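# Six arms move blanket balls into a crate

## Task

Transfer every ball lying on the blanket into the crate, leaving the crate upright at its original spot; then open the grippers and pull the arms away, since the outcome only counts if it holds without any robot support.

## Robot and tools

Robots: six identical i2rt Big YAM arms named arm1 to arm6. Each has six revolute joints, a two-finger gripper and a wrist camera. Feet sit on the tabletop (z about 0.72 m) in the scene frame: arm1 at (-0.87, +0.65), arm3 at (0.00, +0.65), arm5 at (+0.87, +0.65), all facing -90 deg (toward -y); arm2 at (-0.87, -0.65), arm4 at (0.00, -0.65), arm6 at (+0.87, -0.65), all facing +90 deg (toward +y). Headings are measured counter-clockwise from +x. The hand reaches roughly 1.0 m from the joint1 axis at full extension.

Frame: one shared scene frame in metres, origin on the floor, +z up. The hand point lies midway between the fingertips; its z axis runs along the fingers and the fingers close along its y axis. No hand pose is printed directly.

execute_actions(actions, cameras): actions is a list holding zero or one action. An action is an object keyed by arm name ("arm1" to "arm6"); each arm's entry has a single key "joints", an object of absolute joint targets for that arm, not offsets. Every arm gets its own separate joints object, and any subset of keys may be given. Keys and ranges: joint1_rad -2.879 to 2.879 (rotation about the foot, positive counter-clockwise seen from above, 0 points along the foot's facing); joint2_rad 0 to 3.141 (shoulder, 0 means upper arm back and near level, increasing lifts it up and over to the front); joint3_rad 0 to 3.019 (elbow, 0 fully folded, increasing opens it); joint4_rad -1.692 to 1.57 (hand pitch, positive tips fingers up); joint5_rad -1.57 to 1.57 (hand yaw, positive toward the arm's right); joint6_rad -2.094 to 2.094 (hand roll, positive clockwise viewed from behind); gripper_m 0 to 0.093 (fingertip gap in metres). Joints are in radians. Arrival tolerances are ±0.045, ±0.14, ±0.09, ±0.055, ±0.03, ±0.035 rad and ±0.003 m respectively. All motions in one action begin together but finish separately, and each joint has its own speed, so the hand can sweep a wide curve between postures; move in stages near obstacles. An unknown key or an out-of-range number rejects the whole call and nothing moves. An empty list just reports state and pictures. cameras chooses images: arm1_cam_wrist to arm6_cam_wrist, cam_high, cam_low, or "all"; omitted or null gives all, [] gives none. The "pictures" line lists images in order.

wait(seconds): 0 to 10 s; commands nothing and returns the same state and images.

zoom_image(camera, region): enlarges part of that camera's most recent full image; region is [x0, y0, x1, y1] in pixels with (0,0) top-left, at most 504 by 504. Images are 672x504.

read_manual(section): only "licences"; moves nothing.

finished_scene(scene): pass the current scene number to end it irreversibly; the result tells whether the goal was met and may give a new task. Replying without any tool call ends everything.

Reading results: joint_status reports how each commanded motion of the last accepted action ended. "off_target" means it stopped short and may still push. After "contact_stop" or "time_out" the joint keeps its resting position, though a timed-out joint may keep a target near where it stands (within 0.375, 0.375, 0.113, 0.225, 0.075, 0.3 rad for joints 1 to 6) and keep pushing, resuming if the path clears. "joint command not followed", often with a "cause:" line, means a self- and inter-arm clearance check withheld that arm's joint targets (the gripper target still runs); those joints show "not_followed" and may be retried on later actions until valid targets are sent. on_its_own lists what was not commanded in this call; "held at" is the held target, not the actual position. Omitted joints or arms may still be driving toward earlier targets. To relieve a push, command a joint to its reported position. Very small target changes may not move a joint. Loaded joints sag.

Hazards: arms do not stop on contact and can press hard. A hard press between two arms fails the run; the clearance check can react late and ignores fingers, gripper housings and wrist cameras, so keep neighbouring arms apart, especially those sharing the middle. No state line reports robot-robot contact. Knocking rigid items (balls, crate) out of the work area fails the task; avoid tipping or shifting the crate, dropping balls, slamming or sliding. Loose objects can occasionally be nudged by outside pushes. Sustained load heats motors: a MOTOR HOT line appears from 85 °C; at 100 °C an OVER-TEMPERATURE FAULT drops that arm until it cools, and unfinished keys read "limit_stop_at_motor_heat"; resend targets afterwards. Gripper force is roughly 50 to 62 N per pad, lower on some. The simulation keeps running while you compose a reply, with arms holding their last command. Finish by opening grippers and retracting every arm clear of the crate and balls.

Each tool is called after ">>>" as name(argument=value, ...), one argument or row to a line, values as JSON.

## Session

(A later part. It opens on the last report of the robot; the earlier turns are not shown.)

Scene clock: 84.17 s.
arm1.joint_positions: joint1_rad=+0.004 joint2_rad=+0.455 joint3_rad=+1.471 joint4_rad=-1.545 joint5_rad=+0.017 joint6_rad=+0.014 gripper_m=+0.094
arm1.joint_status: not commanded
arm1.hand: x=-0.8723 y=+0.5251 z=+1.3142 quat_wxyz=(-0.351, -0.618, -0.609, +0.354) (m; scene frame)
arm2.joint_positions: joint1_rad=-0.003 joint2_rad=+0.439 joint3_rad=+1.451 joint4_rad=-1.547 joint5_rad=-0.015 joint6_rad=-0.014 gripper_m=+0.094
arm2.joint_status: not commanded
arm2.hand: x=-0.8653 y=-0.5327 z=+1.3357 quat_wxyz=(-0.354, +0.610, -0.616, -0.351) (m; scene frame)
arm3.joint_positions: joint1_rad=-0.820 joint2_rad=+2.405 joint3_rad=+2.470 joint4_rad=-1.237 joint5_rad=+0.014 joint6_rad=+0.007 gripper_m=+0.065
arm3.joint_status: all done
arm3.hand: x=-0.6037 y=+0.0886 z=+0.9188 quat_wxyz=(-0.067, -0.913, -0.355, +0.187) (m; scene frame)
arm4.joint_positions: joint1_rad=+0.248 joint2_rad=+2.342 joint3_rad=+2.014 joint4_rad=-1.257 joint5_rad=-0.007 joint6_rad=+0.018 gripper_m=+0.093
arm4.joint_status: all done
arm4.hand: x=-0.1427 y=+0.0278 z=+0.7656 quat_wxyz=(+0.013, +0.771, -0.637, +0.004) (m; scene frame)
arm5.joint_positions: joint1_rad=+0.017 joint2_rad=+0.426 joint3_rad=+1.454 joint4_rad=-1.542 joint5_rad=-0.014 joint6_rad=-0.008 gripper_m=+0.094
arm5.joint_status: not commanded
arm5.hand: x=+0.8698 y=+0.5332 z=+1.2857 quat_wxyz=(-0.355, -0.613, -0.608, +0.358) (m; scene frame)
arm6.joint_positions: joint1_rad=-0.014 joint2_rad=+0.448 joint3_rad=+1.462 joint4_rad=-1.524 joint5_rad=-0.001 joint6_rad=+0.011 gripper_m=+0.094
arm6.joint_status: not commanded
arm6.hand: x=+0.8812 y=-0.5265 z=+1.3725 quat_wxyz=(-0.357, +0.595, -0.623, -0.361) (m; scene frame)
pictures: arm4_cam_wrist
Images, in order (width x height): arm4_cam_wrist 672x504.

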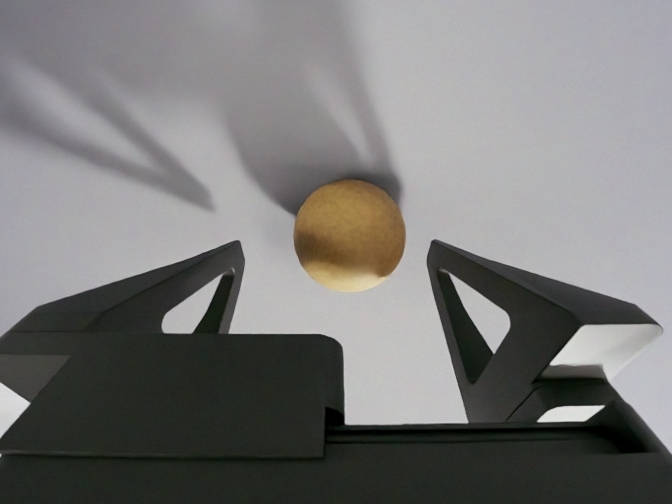

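>>> execute_actions(
  actions=[
    {"arm4":{"joints":{"gripper_m":0.04}},"arm3":{"joints":{"joint2_rad":2.2}}},
  ],
  cameras=[],
)

>>> execute_actions(
  actions=[
    {"arm4":{"joints":{"joint2_rad":1.75,"joint3_rad":1.85,"joint4_rad":-1.45}},"arm3":{"joints":{"joint1_rad":-0.65,"joint2_rad":1.6,"joint3_rad":1.5,"joint4_rad":-1.45,"gripper_m":0.093}}},
  ],
  cameras=[],
)

>>> execute_actions(
  actions=[
    {"arm4":{"joints":{"joint1_rad":0.935}},"arm3":{"joints":{"joint2_rad":1.45,"joint3_rad":1.3}}},
  ],
  cameras=[],
)

>>> execute_actions(
  actions=[
    {"arm4":{"joints":{"joint2_rad":2.24,"joint3_rad":2.5,"joint4_rad":-1.22}},"arm3":{"joints":{"joint1_rad":0.37}}},
  ],
  cameras=[],
)

>>> execute_actions(
  actions=[
    {"arm4":{"joints":{"joint2_rad":2.41}},"arm3":{"joints":{"joint2_rad":2.07,"joint3_rad":1.93,"joint4_rad":-1.35}}},
  ],
  cameras=["arm3_cam_wrist","cam_high"],
)

Scene clock: 86.70 s.
arm1.joint_positions: joint1_rad=+0.004 joint2_rad=+0.455 joint3_rad=+1.471 joint4_rad=-1.545 joint5_rad=+0.017 joint6_rad=+0.014 gripper_m=+0.094
arm1.joint_status: not commanded
arm1.hand: x=-0.8723 y=+0.5251 z=+1.3142 quat_wxyz=(-0.351, -0.618, -0.609, +0.354) (m; scene frame)
arm2.joint_positions: joint1_rad=-0.003 joint2_rad=+0.439 joint3_rad=+1.451 joint4_rad=-1.547 joint5_rad=-0.015 joint6_rad=-0.014 gripper_m=+0.094
arm2.joint_status: not commanded
arm2.hand: x=-0.8653 y=-0.5327 z=+1.3357 quat_wxyz=(-0.354, +0.610, -0.616, -0.351) (m; scene frame)
arm3.joint_positions: joint1_rad=-0.820 joint2_rad=+2.195 joint3_rad=+2.483 joint4_rad=-1.237 joint5_rad=+0.014 joint6_rad=+0.007 gripper_m=+0.065
arm3.joint_status: all done
arm3.hand: x=-0.5911 y=+0.1003 z=+1.0926 quat_wxyz=(-0.107, -0.887, -0.345, +0.287) (m; scene frame)
arm4.joint_positions: joint1_rad=+0.248 joint2_rad=+2.342 joint3_rad=+2.014 joint4_rad=-1.257 joint5_rad=-0.007 joint6_rad=+0.018 gripper_m=+0.041
arm4.joint_status: all done
arm4.hand: x=-0.1428 y=+0.0277 z=+0.7656 quat_wxyz=(+0.013, +0.771, -0.637, +0.004) (m; scene frame)
arm5.joint_positions: joint1_rad=+0.017 joint2_rad=+0.426 joint3_rad=+1.454 joint4_rad=-1.542 joint5_rad=-0.014 joint6_rad=-0.008 gripper_m=+0.094
arm5.joint_status: not commanded
arm5.hand: x=+0.8698 y=+0.5332 z=+1.2857 quat_wxyz=(-0.355, -0.613, -0.608, +0.358) (m; scene frame)
arm6.joint_positions: joint1_rad=-0.014 joint2_rad=+0.448 joint3_rad=+1.462 joint4_rad=-1.524 joint5_rad=-0.001 joint6_rad=+0.011 gripper_m=+0.094
arm6.joint_status: not commanded
arm6.hand: x=+0.8812 y=-0.5265 z=+1.3725 quat_wxyz=(-0.357, +0.595, -0.623, -0.361) (m; scene frame)
pictures: none
No camera images: the call's "cameras" was empty. Leave "cameras" out to get every camera's image.

Scene clock: 88.53 s.
arm1.joint_positions: joint1_rad=+0.004 joint2_rad=+0.455 joint3_rad=+1.471 joint4_rad=-1.545 joint5_rad=+0.017 joint6_rad=+0.014 gripper_m=+0.094
arm1.joint_status: not commanded
arm1.hand: x=-0.8723 y=+0.5251 z=+1.3142 quat_wxyz=(-0.351, -0.618, -0.609, +0.354) (m; scene frame)
arm2.joint_positions: joint1_rad=-0.003 joint2_rad=+0.439 joint3_rad=+1.451 joint4_rad=-1.547 joint5_rad=-0.015 joint6_rad=-0.014 gripper_m=+0.094
arm2.joint_status: not commanded
arm2.hand: x=-0.8653 y=-0.5327 z=+1.3357 quat_wxyz=(-0.354, +0.610, -0.616, -0.351) (m; scene frame)
arm3.joint_positions: joint1_rad=-0.648 joint2_rad=+1.603 joint3_rad=+1.491 joint4_rad=-1.435 joint5_rad=+0.015 joint6_rad=+0.007 gripper_m=+0.093
arm3.joint_status: all done
arm3.hand: x=-0.2958 y=+0.2631 z=+1.0037 quat_wxyz=(+0.001, -0.897, -0.442, +0.015) (m; scene frame)
arm4.joint_positions: joint1_rad=+0.248 joint2_rad=+1.736 joint3_rad=+1.845 joint4_rad=-1.433 joint5_rad=-0.007 joint6_rad=+0.018 gripper_m=+0.041
arm4.joint_status: all done
arm4.hand: x=-0.1199 y=-0.0687 z=+1.0762 quat_wxyz=(-0.068, +0.765, -0.633, -0.098) (m; scene frame)
arm5.joint_positions: joint1_rad=+0.017 joint2_rad=+0.426 joint3_rad=+1.454 joint4_rad=-1.542 joint5_rad=-0.014 joint6_rad=-0.008 gripper_m=+0.094
arm5.joint_status: not commanded
arm5.hand: x=+0.8698 y=+0.5332 z=+1.2857 quat_wxyz=(-0.355, -0.613, -0.608, +0.358) (m; scene frame)
arm6.joint_positions: joint1_rad=-0.014 joint2_rad=+0.448 joint3_rad=+1.462 joint4_rad=-1.524 joint5_rad=-0.001 joint6_rad=+0.011 gripper_m=+0.094
arm6.joint_status: not commanded
arm6.hand: x=+0.8812 y=-0.5265 z=+1.3725 quat_wxyz=(-0.357, +0.595, -0.623, -0.361) (m; scene frame)
pictures: none
No camera images: the call's "cameras" was empty. Leave "cameras" out to get every camera's image.

Scene clock: 90.07 s.
arm1.joint_positions: joint1_rad=+0.004 joint2_rad=+0.455 joint3_rad=+1.471 joint4_rad=-1.545 joint5_rad=+0.017 joint6_rad=+0.014 gripper_m=+0.094
arm1.joint_status: not commanded
arm1.hand: x=-0.8723 y=+0.5251 z=+1.3142 quat_wxyz=(-0.351, -0.618, -0.609, +0.354) (m; scene frame)
arm2.joint_positions: joint1_rad=-0.003 joint2_rad=+0.439 joint3_rad=+1.451 joint4_rad=-1.547 joint5_rad=-0.015 joint6_rad=-0.014 gripper_m=+0.094
arm2.joint_status: not commanded
arm2.hand: x=-0.8653 y=-0.5327 z=+1.3357 quat_wxyz=(-0.354, +0.610, -0.616, -0.351) (m; scene frame)
arm3.joint_positions: joint1_rad=-0.648 joint2_rad=+1.436 joint3_rad=+1.307 joint4_rad=-1.438 joint5_rad=+0.015 joint6_rad=+0.007 gripper_m=+0.093
arm3.joint_status: all done
arm3.hand: x=-0.2540 y=+0.3184 z=+1.0053 quat_wxyz=(+0.006, -0.897, -0.442, +0.006) (m; scene frame)
arm4.joint_positions: joint1_rad=+0.940 joint2_rad=+1.736 joint3_rad=+1.845 joint4_rad=-1.433 joint5_rad=-0.009 joint6_rad=+0.018 gripper_m=+0.041
arm4.joint_status: all done
arm4.hand: x=-0.4613 y=-0.2800 z=+1.0807 quat_wxyz=(-0.029, +0.934, -0.335, -0.119) (m; scene frame)
arm5.joint_positions: joint1_rad=+0.017 joint2_rad=+0.426 joint3_rad=+1.454 joint4_rad=-1.542 joint5_rad=-0.014 joint6_rad=-0.008 gripper_m=+0.094
arm5.joint_status: not commanded
arm5.hand: x=+0.8698 y=+0.5332 z=+1.2857 quat_wxyz=(-0.355, -0.613, -0.608, +0.358) (m; scene frame)
arm6.joint_positions: joint1_rad=-0.014 joint2_rad=+0.448 joint3_rad=+1.462 joint4_rad=-1.524 joint5_rad=-0.001 joint6_rad=+0.011 gripper_m=+0.094
arm6.joint_status: not commanded
arm6.hand: x=+0.8812 y=-0.5265 z=+1.3725 quat_wxyz=(-0.357, +0.595, -0.623, -0.361) (m; scene frame)
pictures: none
No camera images: the call's "cameras" was empty. Leave "cameras" out to get every camera's image.

Scene clock: 91.67 s.
arm1.joint_positions: joint1_rad=+0.004 joint2_rad=+0.455 joint3_rad=+1.471 joint4_rad=-1.545 joint5_rad=+0.017 joint6_rad=+0.014 gripper_m=+0.094
arm1.joint_status: not commanded
arm1.hand: x=-0.8723 y=+0.5251 z=+1.3142 quat_wxyz=(-0.351, -0.618, -0.609, +0.354) (m; scene frame)
arm2.joint_positions: joint1_rad=-0.003 joint2_rad=+0.439 joint3_rad=+1.451 joint4_rad=-1.547 joint5_rad=-0.015 joint6_rad=-0.014 gripper_m=+0.094
arm2.joint_status: not commanded
arm2.hand: x=-0.8653 y=-0.5327 z=+1.3357 quat_wxyz=(-0.354, +0.610, -0.616, -0.351) (m; scene frame)
arm3.joint_positions: joint1_rad=+0.369 joint2_rad=+1.445 joint3_rad=+1.307 joint4_rad=-1.438 joint5_rad=+0.016 joint6_rad=+0.007 gripper_m=+0.093
arm3.joint_status: all done
arm3.hand: x=+0.1491 y=+0.2588 z=+1.0013 quat_wxyz=(+0.007, -0.568, -0.823, +0.006) (m; scene frame)
arm4.joint_positions: joint1_rad=+0.940 joint2_rad=+2.244 joint3_rad=+2.454 joint4_rad=-1.239 joint5_rad=-0.009 joint6_rad=+0.018 gripper_m=+0.041
arm4.joint_status: all done
arm4.hand: x=-0.6341 y=-0.1433 z=+1.0379 quat_wxyz=(-0.076, +0.907, -0.326, -0.256) (m; scene frame)
arm5.joint_positions: joint1_rad=+0.017 joint2_rad=+0.426 joint3_rad=+1.454 joint4_rad=-1.542 joint5_rad=-0.014 joint6_rad=-0.008 gripper_m=+0.094
arm5.joint_status: not commanded
arm5.hand: x=+0.8698 y=+0.5332 z=+1.2857 quat_wxyz=(-0.355, -0.613, -0.608, +0.358) (m; scene frame)
arm6.joint_positions: joint1_rad=-0.014 joint2_rad=+0.448 joint3_rad=+1.462 joint4_rad=-1.524 joint5_rad=-0.001 joint6_rad=+0.011 gripper_m=+0.094
arm6.joint_status: not commanded
arm6.hand: x=+0.8812 y=-0.5265 z=+1.3725 quat_wxyz=(-0.357, +0.595, -0.623, -0.361) (m; scene frame)
pictures: none
No camera images: the call's "cameras" was empty. Leave "cameras" out to get every camera's image.

Scene clock: 93.20 s.
arm1.joint_positions: joint1_rad=+0.004 joint2_rad=+0.455 joint3_rad=+1.471 joint4_rad=-1.545 joint5_rad=+0.017 joint6_rad=+0.014 gripper_m=+0.094
arm1.joint_status: not commanded
arm1.hand: x=-0.8723 y=+0.5251 z=+1.3142 quat_wxyz=(-0.351, -0.618, -0.609, +0.354) (m; scene frame)
arm2.joint_positions: joint1_rad=-0.003 joint2_rad=+0.439 joint3_rad=+1.451 joint4_rad=-1.547 joint5_rad=-0.015 joint6_rad=-0.014 gripper_m=+0.094
arm2.joint_status: not commanded
arm2.hand: x=-0.8653 y=-0.5327 z=+1.3357 quat_wxyz=(-0.354, +0.610, -0.616, -0.351) (m; scene frame)
arm3.joint_positions: joint1_rad=+0.369 joint2_rad=+2.077 joint3_rad=+1.882 joint4_rad=-1.361 joint5_rad=+0.016 joint6_rad=+0.007 gripper_m=+0.093
arm3.joint_status: all done
arm3.hand: x=+0.2303 y=+0.0495 z=+0.8941 quat_wxyz=(-0.002, -0.568, -0.823, +0.011) (m; scene frame)
arm4.joint_positions: joint1_rad=+0.940 joint2_rad=+2.412 joint3_rad=+2.468 joint4_rad=-1.238 joint5_rad=-0.009 joint6_rad=+0.018 gripper_m=+0.041
arm4.joint_status: all done
arm4.hand: x=-0.6447 y=-0.1369 z=+0.9102 quat_wxyz=(-0.052, +0.924, -0.332, -0.185) (m; scene frame)
arm5.joint_positions: joint1_rad=+0.017 joint2_rad=+0.426 joint3_rad=+1.454 joint4_rad=-1.542 joint5_rad=-0.014 joint6_rad=-0.008 gripper_m=+0.094
arm5.joint_status: not commanded
arm5.hand: x=+0.8698 y=+0.5332 z=+1.2857 quat_wxyz=(-0.355, -0.613, -0.608, +0.358) (m; scene frame)
arm6.joint_positions: joint1_rad=-0.014 joint2_rad=+0.448 joint3_rad=+1.462 joint4_rad=-1.524 joint5_rad=-0.001 joint6_rad=+0.011 gripper_m=+0.094
arm6.joint_status: not commanded
arm6.hand: x=+0.8812 y=-0.5265 z=+1.3725 quat_wxyz=(-0.357, +0.595, -0.623, -0.361) (m; scene frame)
pictures: arm3_cam_wrist, cam_high
Images, in order (width x height): arm3_cam_wrist 672x504, cam_high 672x504.

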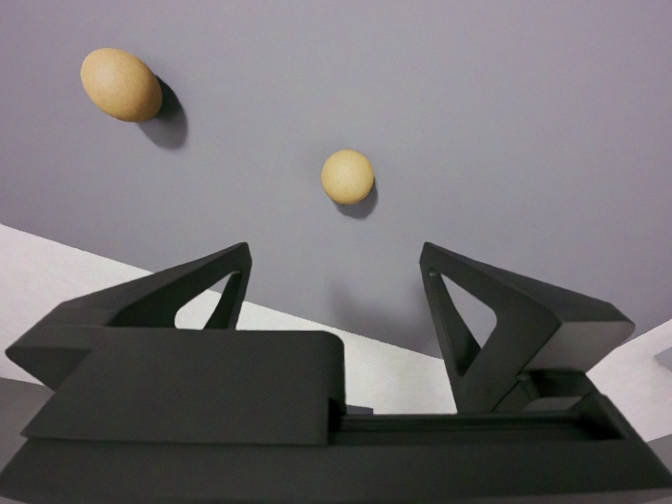

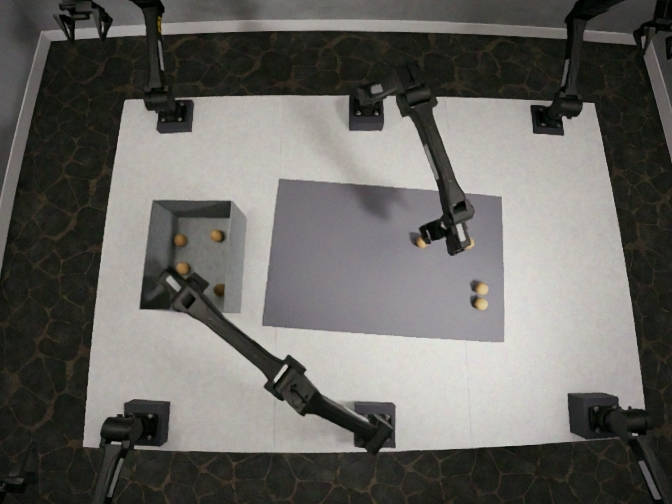

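>>> execute_actions(
  actions=[
    {"arm3":{"joints":{"joint1_rad":0.345}}},
  ],
  cameras=["arm4_cam_wrist"],
)

>>> execute_actions(
  actions=[
    {"arm4":{"joints":{"gripper_m":0.063}},"arm3":{"joints":{"joint2_rad":2.195,"joint3_rad":1.715,"joint4_rad":-1.085}}},
  ],
  cameras=["arm3_cam_wrist","arm4_cam_wrist"],
)

Scene clock: 94.37 s.
arm1.joint_positions: joint1_rad=+0.004 joint2_rad=+0.455 joint3_rad=+1.471 joint4_rad=-1.545 joint5_rad=+0.017 joint6_rad=+0.014 gripper_m=+0.094
arm1.joint_status: not commanded
arm1.hand: x=-0.8723 y=+0.5251 z=+1.3142 quat_wxyz=(-0.351, -0.618, -0.609, +0.354) (m; scene frame)
arm2.joint_positions: joint1_rad=-0.003 joint2_rad=+0.439 joint3_rad=+1.451 joint4_rad=-1.547 joint5_rad=-0.015 joint6_rad=-0.014 gripper_m=+0.094
arm2.joint_status: not commanded
arm2.hand: x=-0.8653 y=-0.5327 z=+1.3357 quat_wxyz=(-0.354, +0.610, -0.616, -0.351) (m; scene frame)
arm3.joint_positions: joint1_rad=+0.354 joint2_rad=+2.077 joint3_rad=+1.882 joint4_rad=-1.361 joint5_rad=+0.016 joint6_rad=+0.007 gripper_m=+0.093
arm3.joint_status: all done
arm3.hand: x=+0.2209 y=+0.0459 z=+0.8942 quat_wxyz=(-0.002, -0.574, -0.819, +0.011) (m; scene frame)
arm4.joint_positions: joint1_rad=+0.940 joint2_rad=+2.412 joint3_rad=+2.468 joint4_rad=-1.238 joint5_rad=-0.009 joint6_rad=+0.018 gripper_m=+0.041
arm4.joint_status: not commanded
arm4.hand: x=-0.6447 y=-0.1369 z=+0.9102 quat_wxyz=(-0.052, +0.924, -0.332, -0.185) (m; scene frame)
arm5.joint_positions: joint1_rad=+0.017 joint2_rad=+0.426 joint3_rad=+1.454 joint4_rad=-1.542 joint5_rad=-0.014 joint6_rad=-0.008 gripper_m=+0.094
arm5.joint_status: not commanded
arm5.hand: x=+0.8698 y=+0.5332 z=+1.2857 quat_wxyz=(-0.355, -0.613, -0.608, +0.358) (m; scene frame)
arm6.joint_positions: joint1_rad=-0.014 joint2_rad=+0.448 joint3_rad=+1.462 joint4_rad=-1.524 joint5_rad=-0.001 joint6_rad=+0.011 gripper_m=+0.094
arm6.joint_status: not commanded
arm6.hand: x=+0.8812 y=-0.5265 z=+1.3725 quat_wxyz=(-0.357, +0.595, -0.623, -0.361) (m; scene frame)
pictures: arm4_cam_wrist
Images, in order (width x height): arm4_cam_wrist 672x504.

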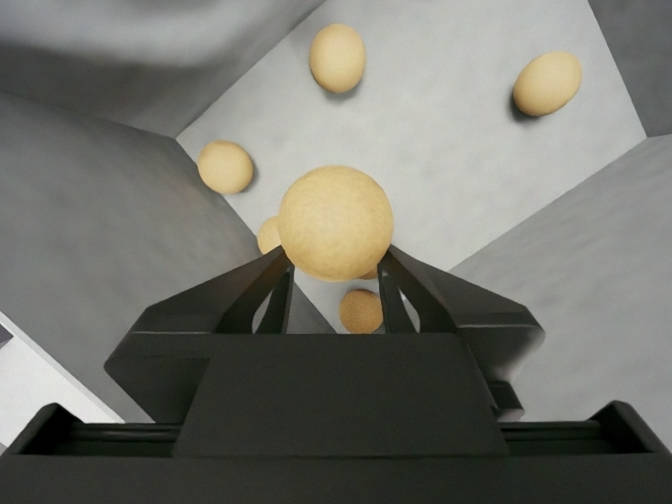

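Scene clock: 95.47 s.
arm1.joint_positions: joint1_rad=+0.004 joint2_rad=+0.455 joint3_rad=+1.471 joint4_rad=-1.545 joint5_rad=+0.017 joint6_rad=+0.014 gripper_m=+0.094
arm1.joint_status: not commanded
arm1.hand: x=-0.8723 y=+0.5251 z=+1.3142 quat_wxyz=(-0.351, -0.618, -0.609, +0.354) (m; scene frame)
arm2.joint_positions: joint1_rad=-0.003 joint2_rad=+0.439 joint3_rad=+1.451 joint4_rad=-1.547 joint5_rad=-0.015 joint6_rad=-0.014 gripper_m=+0.094
arm2.joint_status: not commanded
arm2.hand: x=-0.8653 y=-0.5327 z=+1.3357 quat_wxyz=(-0.354, +0.610, -0.616, -0.351) (m; scene frame)
arm3.joint_positions: joint1_rad=+0.354 joint2_rad=+2.191 joint3_rad=+1.707 joint4_rad=-1.102 joint5_rad=+0.016 joint6_rad=+0.007 gripper_m=+0.093
arm3.joint_status: all done
arm3.hand: x=+0.2166 y=+0.0568 z=+0.7606 quat_wxyz=(+0.011, -0.574, -0.819, +0.003) (m; scene frame)
arm4.joint_positions: joint1_rad=+0.940 joint2_rad=+2.412 joint3_rad=+2.468 joint4_rad=-1.238 joint5_rad=-0.009 joint6_rad=+0.018 gripper_m=+0.063
arm4.joint_status: all done
arm4.hand: x=-0.6447 y=-0.1369 z=+0.9102 quat_wxyz=(-0.052, +0.924, -0.332, -0.185) (m; scene frame)
arm5.joint_positions: joint1_rad=+0.017 joint2_rad=+0.426 joint3_rad=+1.454 joint4_rad=-1.542 joint5_rad=-0.014 joint6_rad=-0.008 gripper_m=+0.094
arm5.joint_status: not commanded
arm5.hand: x=+0.8698 y=+0.5332 z=+1.2857 quat_wxyz=(-0.355, -0.613, -0.608, +0.358) (m; scene frame)
arm6.joint_positions: joint1_rad=-0.014 joint2_rad=+0.448 joint3_rad=+1.462 joint4_rad=-1.524 joint5_rad=-0.001 joint6_rad=+0.011 gripper_m=+0.094
arm6.joint_status: not commanded
arm6.hand: x=+0.8812 y=-0.5265 z=+1.3725 quat_wxyz=(-0.357, +0.595, -0.623, -0.361) (m; scene frame)
pictures: arm3_cam_wrist, arm4_cam_wrist
Images, in order (width x height): arm3_cam_wrist 672x504, arm4_cam_wrist 672x504.

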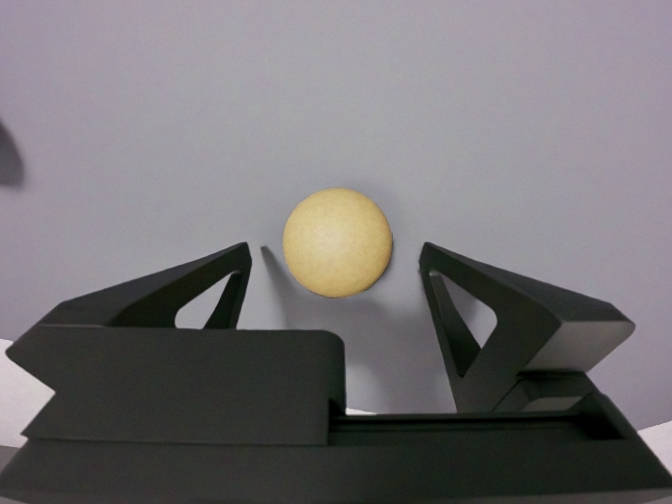

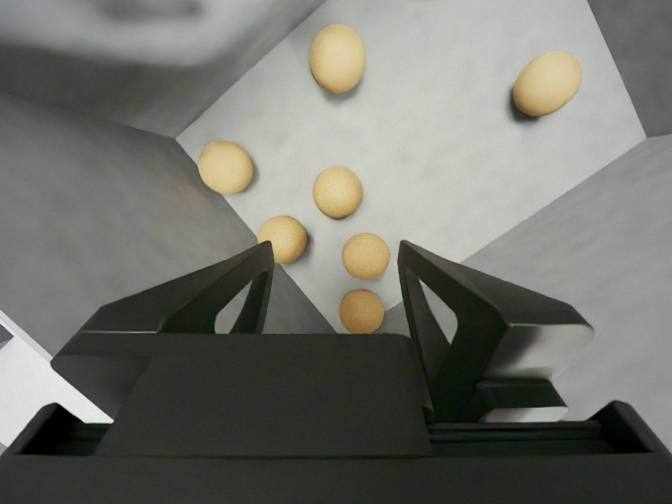

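>>> execute_actions(
  actions=[
    {"arm4":{"joints":{"joint2_rad":2.2}},"arm3":{"joints":{"gripper_m":0.035}}},
  ],
  cameras=[],
)

>>> execute_actions(
  actions=[
    {"arm4":{"joints":{"joint1_rad":0.75,"joint2_rad":1.6,"joint3_rad":1.55,"joint4_rad":-1.45,"gripper_m":0.093}},"arm3":{"joints":{"joint2_rad":1.5,"joint3_rad":1.45,"joint4_rad":-1.45}}},
  ],
  cameras=[],
)

>>> execute_actions(
  actions=[
    {"arm4":{"joints":{"joint1_rad":-0.78}},"arm3":{"joints":{"joint1_rad":-0.82}}},
  ],
  cameras=[],
)

>>> execute_actions(
  actions=[
    {"arm4":{"joints":{"joint2_rad":2.06,"joint3_rad":1.9,"joint4_rad":-1.35}},"arm3":{"joints":{"joint2_rad":1.85,"joint3_rad":2.05}}},
  ],
  cameras=["arm4_cam_wrist"],
)

>>> execute_actions(
  actions=[
    {"arm3":{"joints":{"joint2_rad":2.24,"joint3_rad":2.5,"joint4_rad":-1.22}}},
  ],
  cameras=[],
)

Scene clock: 98.10 s.
arm1.joint_positions: joint1_rad=+0.004 joint2_rad=+0.455 joint3_rad=+1.471 joint4_rad=-1.545 joint5_rad=+0.017 joint6_rad=+0.014 gripper_m=+0.094
arm1.joint_status: not commanded
arm1.hand: x=-0.8723 y=+0.5251 z=+1.3142 quat_wxyz=(-0.351, -0.618, -0.609, +0.354) (m; scene frame)
arm2.joint_positions: joint1_rad=-0.003 joint2_rad=+0.439 joint3_rad=+1.451 joint4_rad=-1.547 joint5_rad=-0.015 joint6_rad=-0.014 gripper_m=+0.094
arm2.joint_status: not commanded
arm2.hand: x=-0.8653 y=-0.5327 z=+1.3357 quat_wxyz=(-0.354, +0.610, -0.616, -0.351) (m; scene frame)
arm3.joint_positions: joint1_rad=+0.354 joint2_rad=+2.191 joint3_rad=+1.707 joint4_rad=-1.102 joint5_rad=+0.016 joint6_rad=+0.007 gripper_m=+0.046
arm3.joint_status: gripper_m off_target (ended at +0.046, target +0.035)
arm3.hand: x=+0.2166 y=+0.0568 z=+0.7606 quat_wxyz=(+0.011, -0.574, -0.819, +0.003) (m; scene frame)
arm4.joint_positions: joint1_rad=+0.940 joint2_rad=+2.165 joint3_rad=+2.482 joint4_rad=-1.238 joint5_rad=-0.009 joint6_rad=+0.018 gripper_m=+0.063
arm4.joint_status: all done
arm4.hand: x=-0.6261 y=-0.1484 z=+1.1138 quat_wxyz=(-0.092, +0.892, -0.321, -0.305) (m; scene frame)
arm5.joint_positions: joint1_rad=+0.017 joint2_rad=+0.426 joint3_rad=+1.454 joint4_rad=-1.542 joint5_rad=-0.014 joint6_rad=-0.008 gripper_m=+0.094
arm5.joint_status: not commanded
arm5.hand: x=+0.8698 y=+0.5332 z=+1.2857 quat_wxyz=(-0.355, -0.613, -0.608, +0.358) (m; scene frame)
arm6.joint_positions: joint1_rad=-0.014 joint2_rad=+0.448 joint3_rad=+1.462 joint4_rad=-1.524 joint5_rad=-0.001 joint6_rad=+0.011 gripper_m=+0.094
arm6.joint_status: not commanded
arm6.hand: x=+0.8812 y=-0.5265 z=+1.3725 quat_wxyz=(-0.357, +0.595, -0.623, -0.361) (m; scene frame)
pictures: none
No camera images: the call's "cameras" was empty. Leave "cameras" out to get every camera's image.

Scene clock: 99.90 s.
arm1.joint_positions: joint1_rad=+0.004 joint2_rad=+0.455 joint3_rad=+1.471 joint4_rad=-1.545 joint5_rad=+0.017 joint6_rad=+0.014 gripper_m=+0.094
arm1.joint_status: not commanded
arm1.hand: x=-0.8723 y=+0.5251 z=+1.3142 quat_wxyz=(-0.351, -0.618, -0.609, +0.354) (m; scene frame)
arm2.joint_positions: joint1_rad=-0.003 joint2_rad=+0.439 joint3_rad=+1.451 joint4_rad=-1.547 joint5_rad=-0.015 joint6_rad=-0.014 gripper_m=+0.094
arm2.joint_status: not commanded
arm2.hand: x=-0.8653 y=-0.5327 z=+1.3357 quat_wxyz=(-0.354, +0.610, -0.616, -0.351) (m; scene frame)
arm3.joint_positions: joint1_rad=+0.354 joint2_rad=+1.499 joint3_rad=+1.446 joint4_rad=-1.435 joint5_rad=+0.016 joint6_rad=+0.007 gripper_m=+0.046
arm3.joint_status: all done
arm3.hand: x=+0.1588 y=+0.2140 z=+1.0329 quat_wxyz=(-0.030, -0.574, -0.818, +0.031) (m; scene frame)
arm4.joint_positions: joint1_rad=+0.753 joint2_rad=+1.599 joint3_rad=+1.544 joint4_rad=-1.435 joint5_rad=-0.006 joint6_rad=+0.018 gripper_m=+0.093
arm4.joint_status: all done
arm4.hand: x=-0.3264 y=-0.2679 z=+1.0247 quat_wxyz=(-0.007, +0.905, -0.424, -0.039) (m; scene frame)
arm5.joint_positions: joint1_rad=+0.017 joint2_rad=+0.426 joint3_rad=+1.454 joint4_rad=-1.542 joint5_rad=-0.014 joint6_rad=-0.008 gripper_m=+0.094
arm5.joint_status: not commanded
arm5.hand: x=+0.8698 y=+0.5332 z=+1.2857 quat_wxyz=(-0.355, -0.613, -0.608, +0.358) (m; scene frame)
arm6.joint_positions: joint1_rad=-0.014 joint2_rad=+0.448 joint3_rad=+1.462 joint4_rad=-1.524 joint5_rad=-0.001 joint6_rad=+0.011 gripper_m=+0.094
arm6.joint_status: not commanded
arm6.hand: x=+0.8812 y=-0.5265 z=+1.3725 quat_wxyz=(-0.357, +0.595, -0.623, -0.361) (m; scene frame)
pictures: none
No camera images: the call's "cameras" was empty. Leave "cameras" out to get every camera's image.

Scene clock: 101.70 s.
arm1.joint_positions: joint1_rad=+0.004 joint2_rad=+0.455 joint3_rad=+1.471 joint4_rad=-1.545 joint5_rad=+0.017 joint6_rad=+0.014 gripper_m=+0.094
arm1.joint_status: not commanded
arm1.hand: x=-0.8723 y=+0.5251 z=+1.3142 quat_wxyz=(-0.351, -0.618, -0.609, +0.354) (m; scene frame)
arm2.joint_positions: joint1_rad=-0.003 joint2_rad=+0.439 joint3_rad=+1.451 joint4_rad=-1.547 joint5_rad=-0.015 joint6_rad=-0.014 gripper_m=+0.094
arm2.joint_status: not commanded
arm2.hand: x=-0.8653 y=-0.5327 z=+1.3357 quat_wxyz=(-0.354, +0.610, -0.616, -0.351) (m; scene frame)
arm3.joint_positions: joint1_rad=-0.821 joint2_rad=+1.499 joint3_rad=+1.446 joint4_rad=-1.435 joint5_rad=+0.017 joint6_rad=+0.007 gripper_m=+0.046
arm3.joint_status: all done
arm3.hand: x=-0.3412 y=+0.3359 z=+1.0335 quat_wxyz=(-0.008, -0.931, -0.363, +0.043) (m; scene frame)
arm4.joint_positions: joint1_rad=-0.786 joint2_rad=+1.599 joint3_rad=+1.544 joint4_rad=-1.435 joint5_rad=-0.007 joint6_rad=+0.018 gripper_m=+0.093
arm4.joint_status: all done
arm4.hand: x=+0.3701 y=-0.3071 z=+1.0206 quat_wxyz=(-0.031, +0.355, -0.934, -0.015) (m; scene frame)
arm5.joint_positions: joint1_rad=+0.017 joint2_rad=+0.426 joint3_rad=+1.454 joint4_rad=-1.542 joint5_rad=-0.014 joint6_rad=-0.008 gripper_m=+0.094
arm5.joint_status: not commanded
arm5.hand: x=+0.8698 y=+0.5332 z=+1.2857 quat_wxyz=(-0.355, -0.613, -0.608, +0.358) (m; scene frame)
arm6.joint_positions: joint1_rad=-0.014 joint2_rad=+0.448 joint3_rad=+1.462 joint4_rad=-1.524 joint5_rad=-0.001 joint6_rad=+0.011 gripper_m=+0.094
arm6.joint_status: not commanded
arm6.hand: x=+0.8812 y=-0.5265 z=+1.3725 quat_wxyz=(-0.357, +0.595, -0.623, -0.361) (m; scene frame)
pictures: none
No camera images: the call's "cameras" was empty. Leave "cameras" out to get every camera's image.

Scene clock: 103.17 s.
arm1.joint_positions: joint1_rad=+0.004 joint2_rad=+0.455 joint3_rad=+1.471 joint4_rad=-1.545 joint5_rad=+0.017 joint6_rad=+0.014 gripper_m=+0.094
arm1.joint_status: not commanded
arm1.hand: x=-0.8723 y=+0.5251 z=+1.3142 quat_wxyz=(-0.351, -0.618, -0.609, +0.354) (m; scene frame)
arm2.joint_positions: joint1_rad=-0.003 joint2_rad=+0.439 joint3_rad=+1.451 joint4_rad=-1.547 joint5_rad=-0.015 joint6_rad=-0.014 gripper_m=+0.094
arm2.joint_status: not commanded
arm2.hand: x=-0.8653 y=-0.5327 z=+1.3357 quat_wxyz=(-0.354, +0.610, -0.616, -0.351) (m; scene frame)
arm3.joint_positions: joint1_rad=-0.821 joint2_rad=+1.837 joint3_rad=+2.008 joint4_rad=-1.440 joint5_rad=+0.017 joint6_rad=+0.007 gripper_m=+0.046
arm3.joint_status: all done
arm3.hand: x=-0.4670 y=+0.2184 z=+1.0940 quat_wxyz=(-0.048, -0.921, -0.358, +0.143) (m; scene frame)
arm4.joint_positions: joint1_rad=-0.786 joint2_rad=+2.068 joint3_rad=+1.853 joint4_rad=-1.360 joint5_rad=-0.007 joint6_rad=+0.018 gripper_m=+0.093
arm4.joint_status: all done
arm4.hand: x=+0.4666 y=-0.2189 z=+0.8815 quat_wxyz=(+0.009, +0.355, -0.935, +0.001) (m; scene frame)
arm5.joint_positions: joint1_rad=+0.017 joint2_rad=+0.426 joint3_rad=+1.454 joint4_rad=-1.542 joint5_rad=-0.014 joint6_rad=-0.008 gripper_m=+0.094
arm5.joint_status: not commanded
arm5.hand: x=+0.8698 y=+0.5332 z=+1.2857 quat_wxyz=(-0.355, -0.613, -0.608, +0.358) (m; scene frame)
arm6.joint_positions: joint1_rad=-0.014 joint2_rad=+0.448 joint3_rad=+1.462 joint4_rad=-1.524 joint5_rad=-0.001 joint6_rad=+0.011 gripper_m=+0.094
arm6.joint_status: not commanded
arm6.hand: x=+0.8812 y=-0.5265 z=+1.3725 quat_wxyz=(-0.357, +0.595, -0.623, -0.361) (m; scene frame)
pictures: arm4_cam_wrist
Images, in order (width x height): arm4_cam_wrist 672x504.

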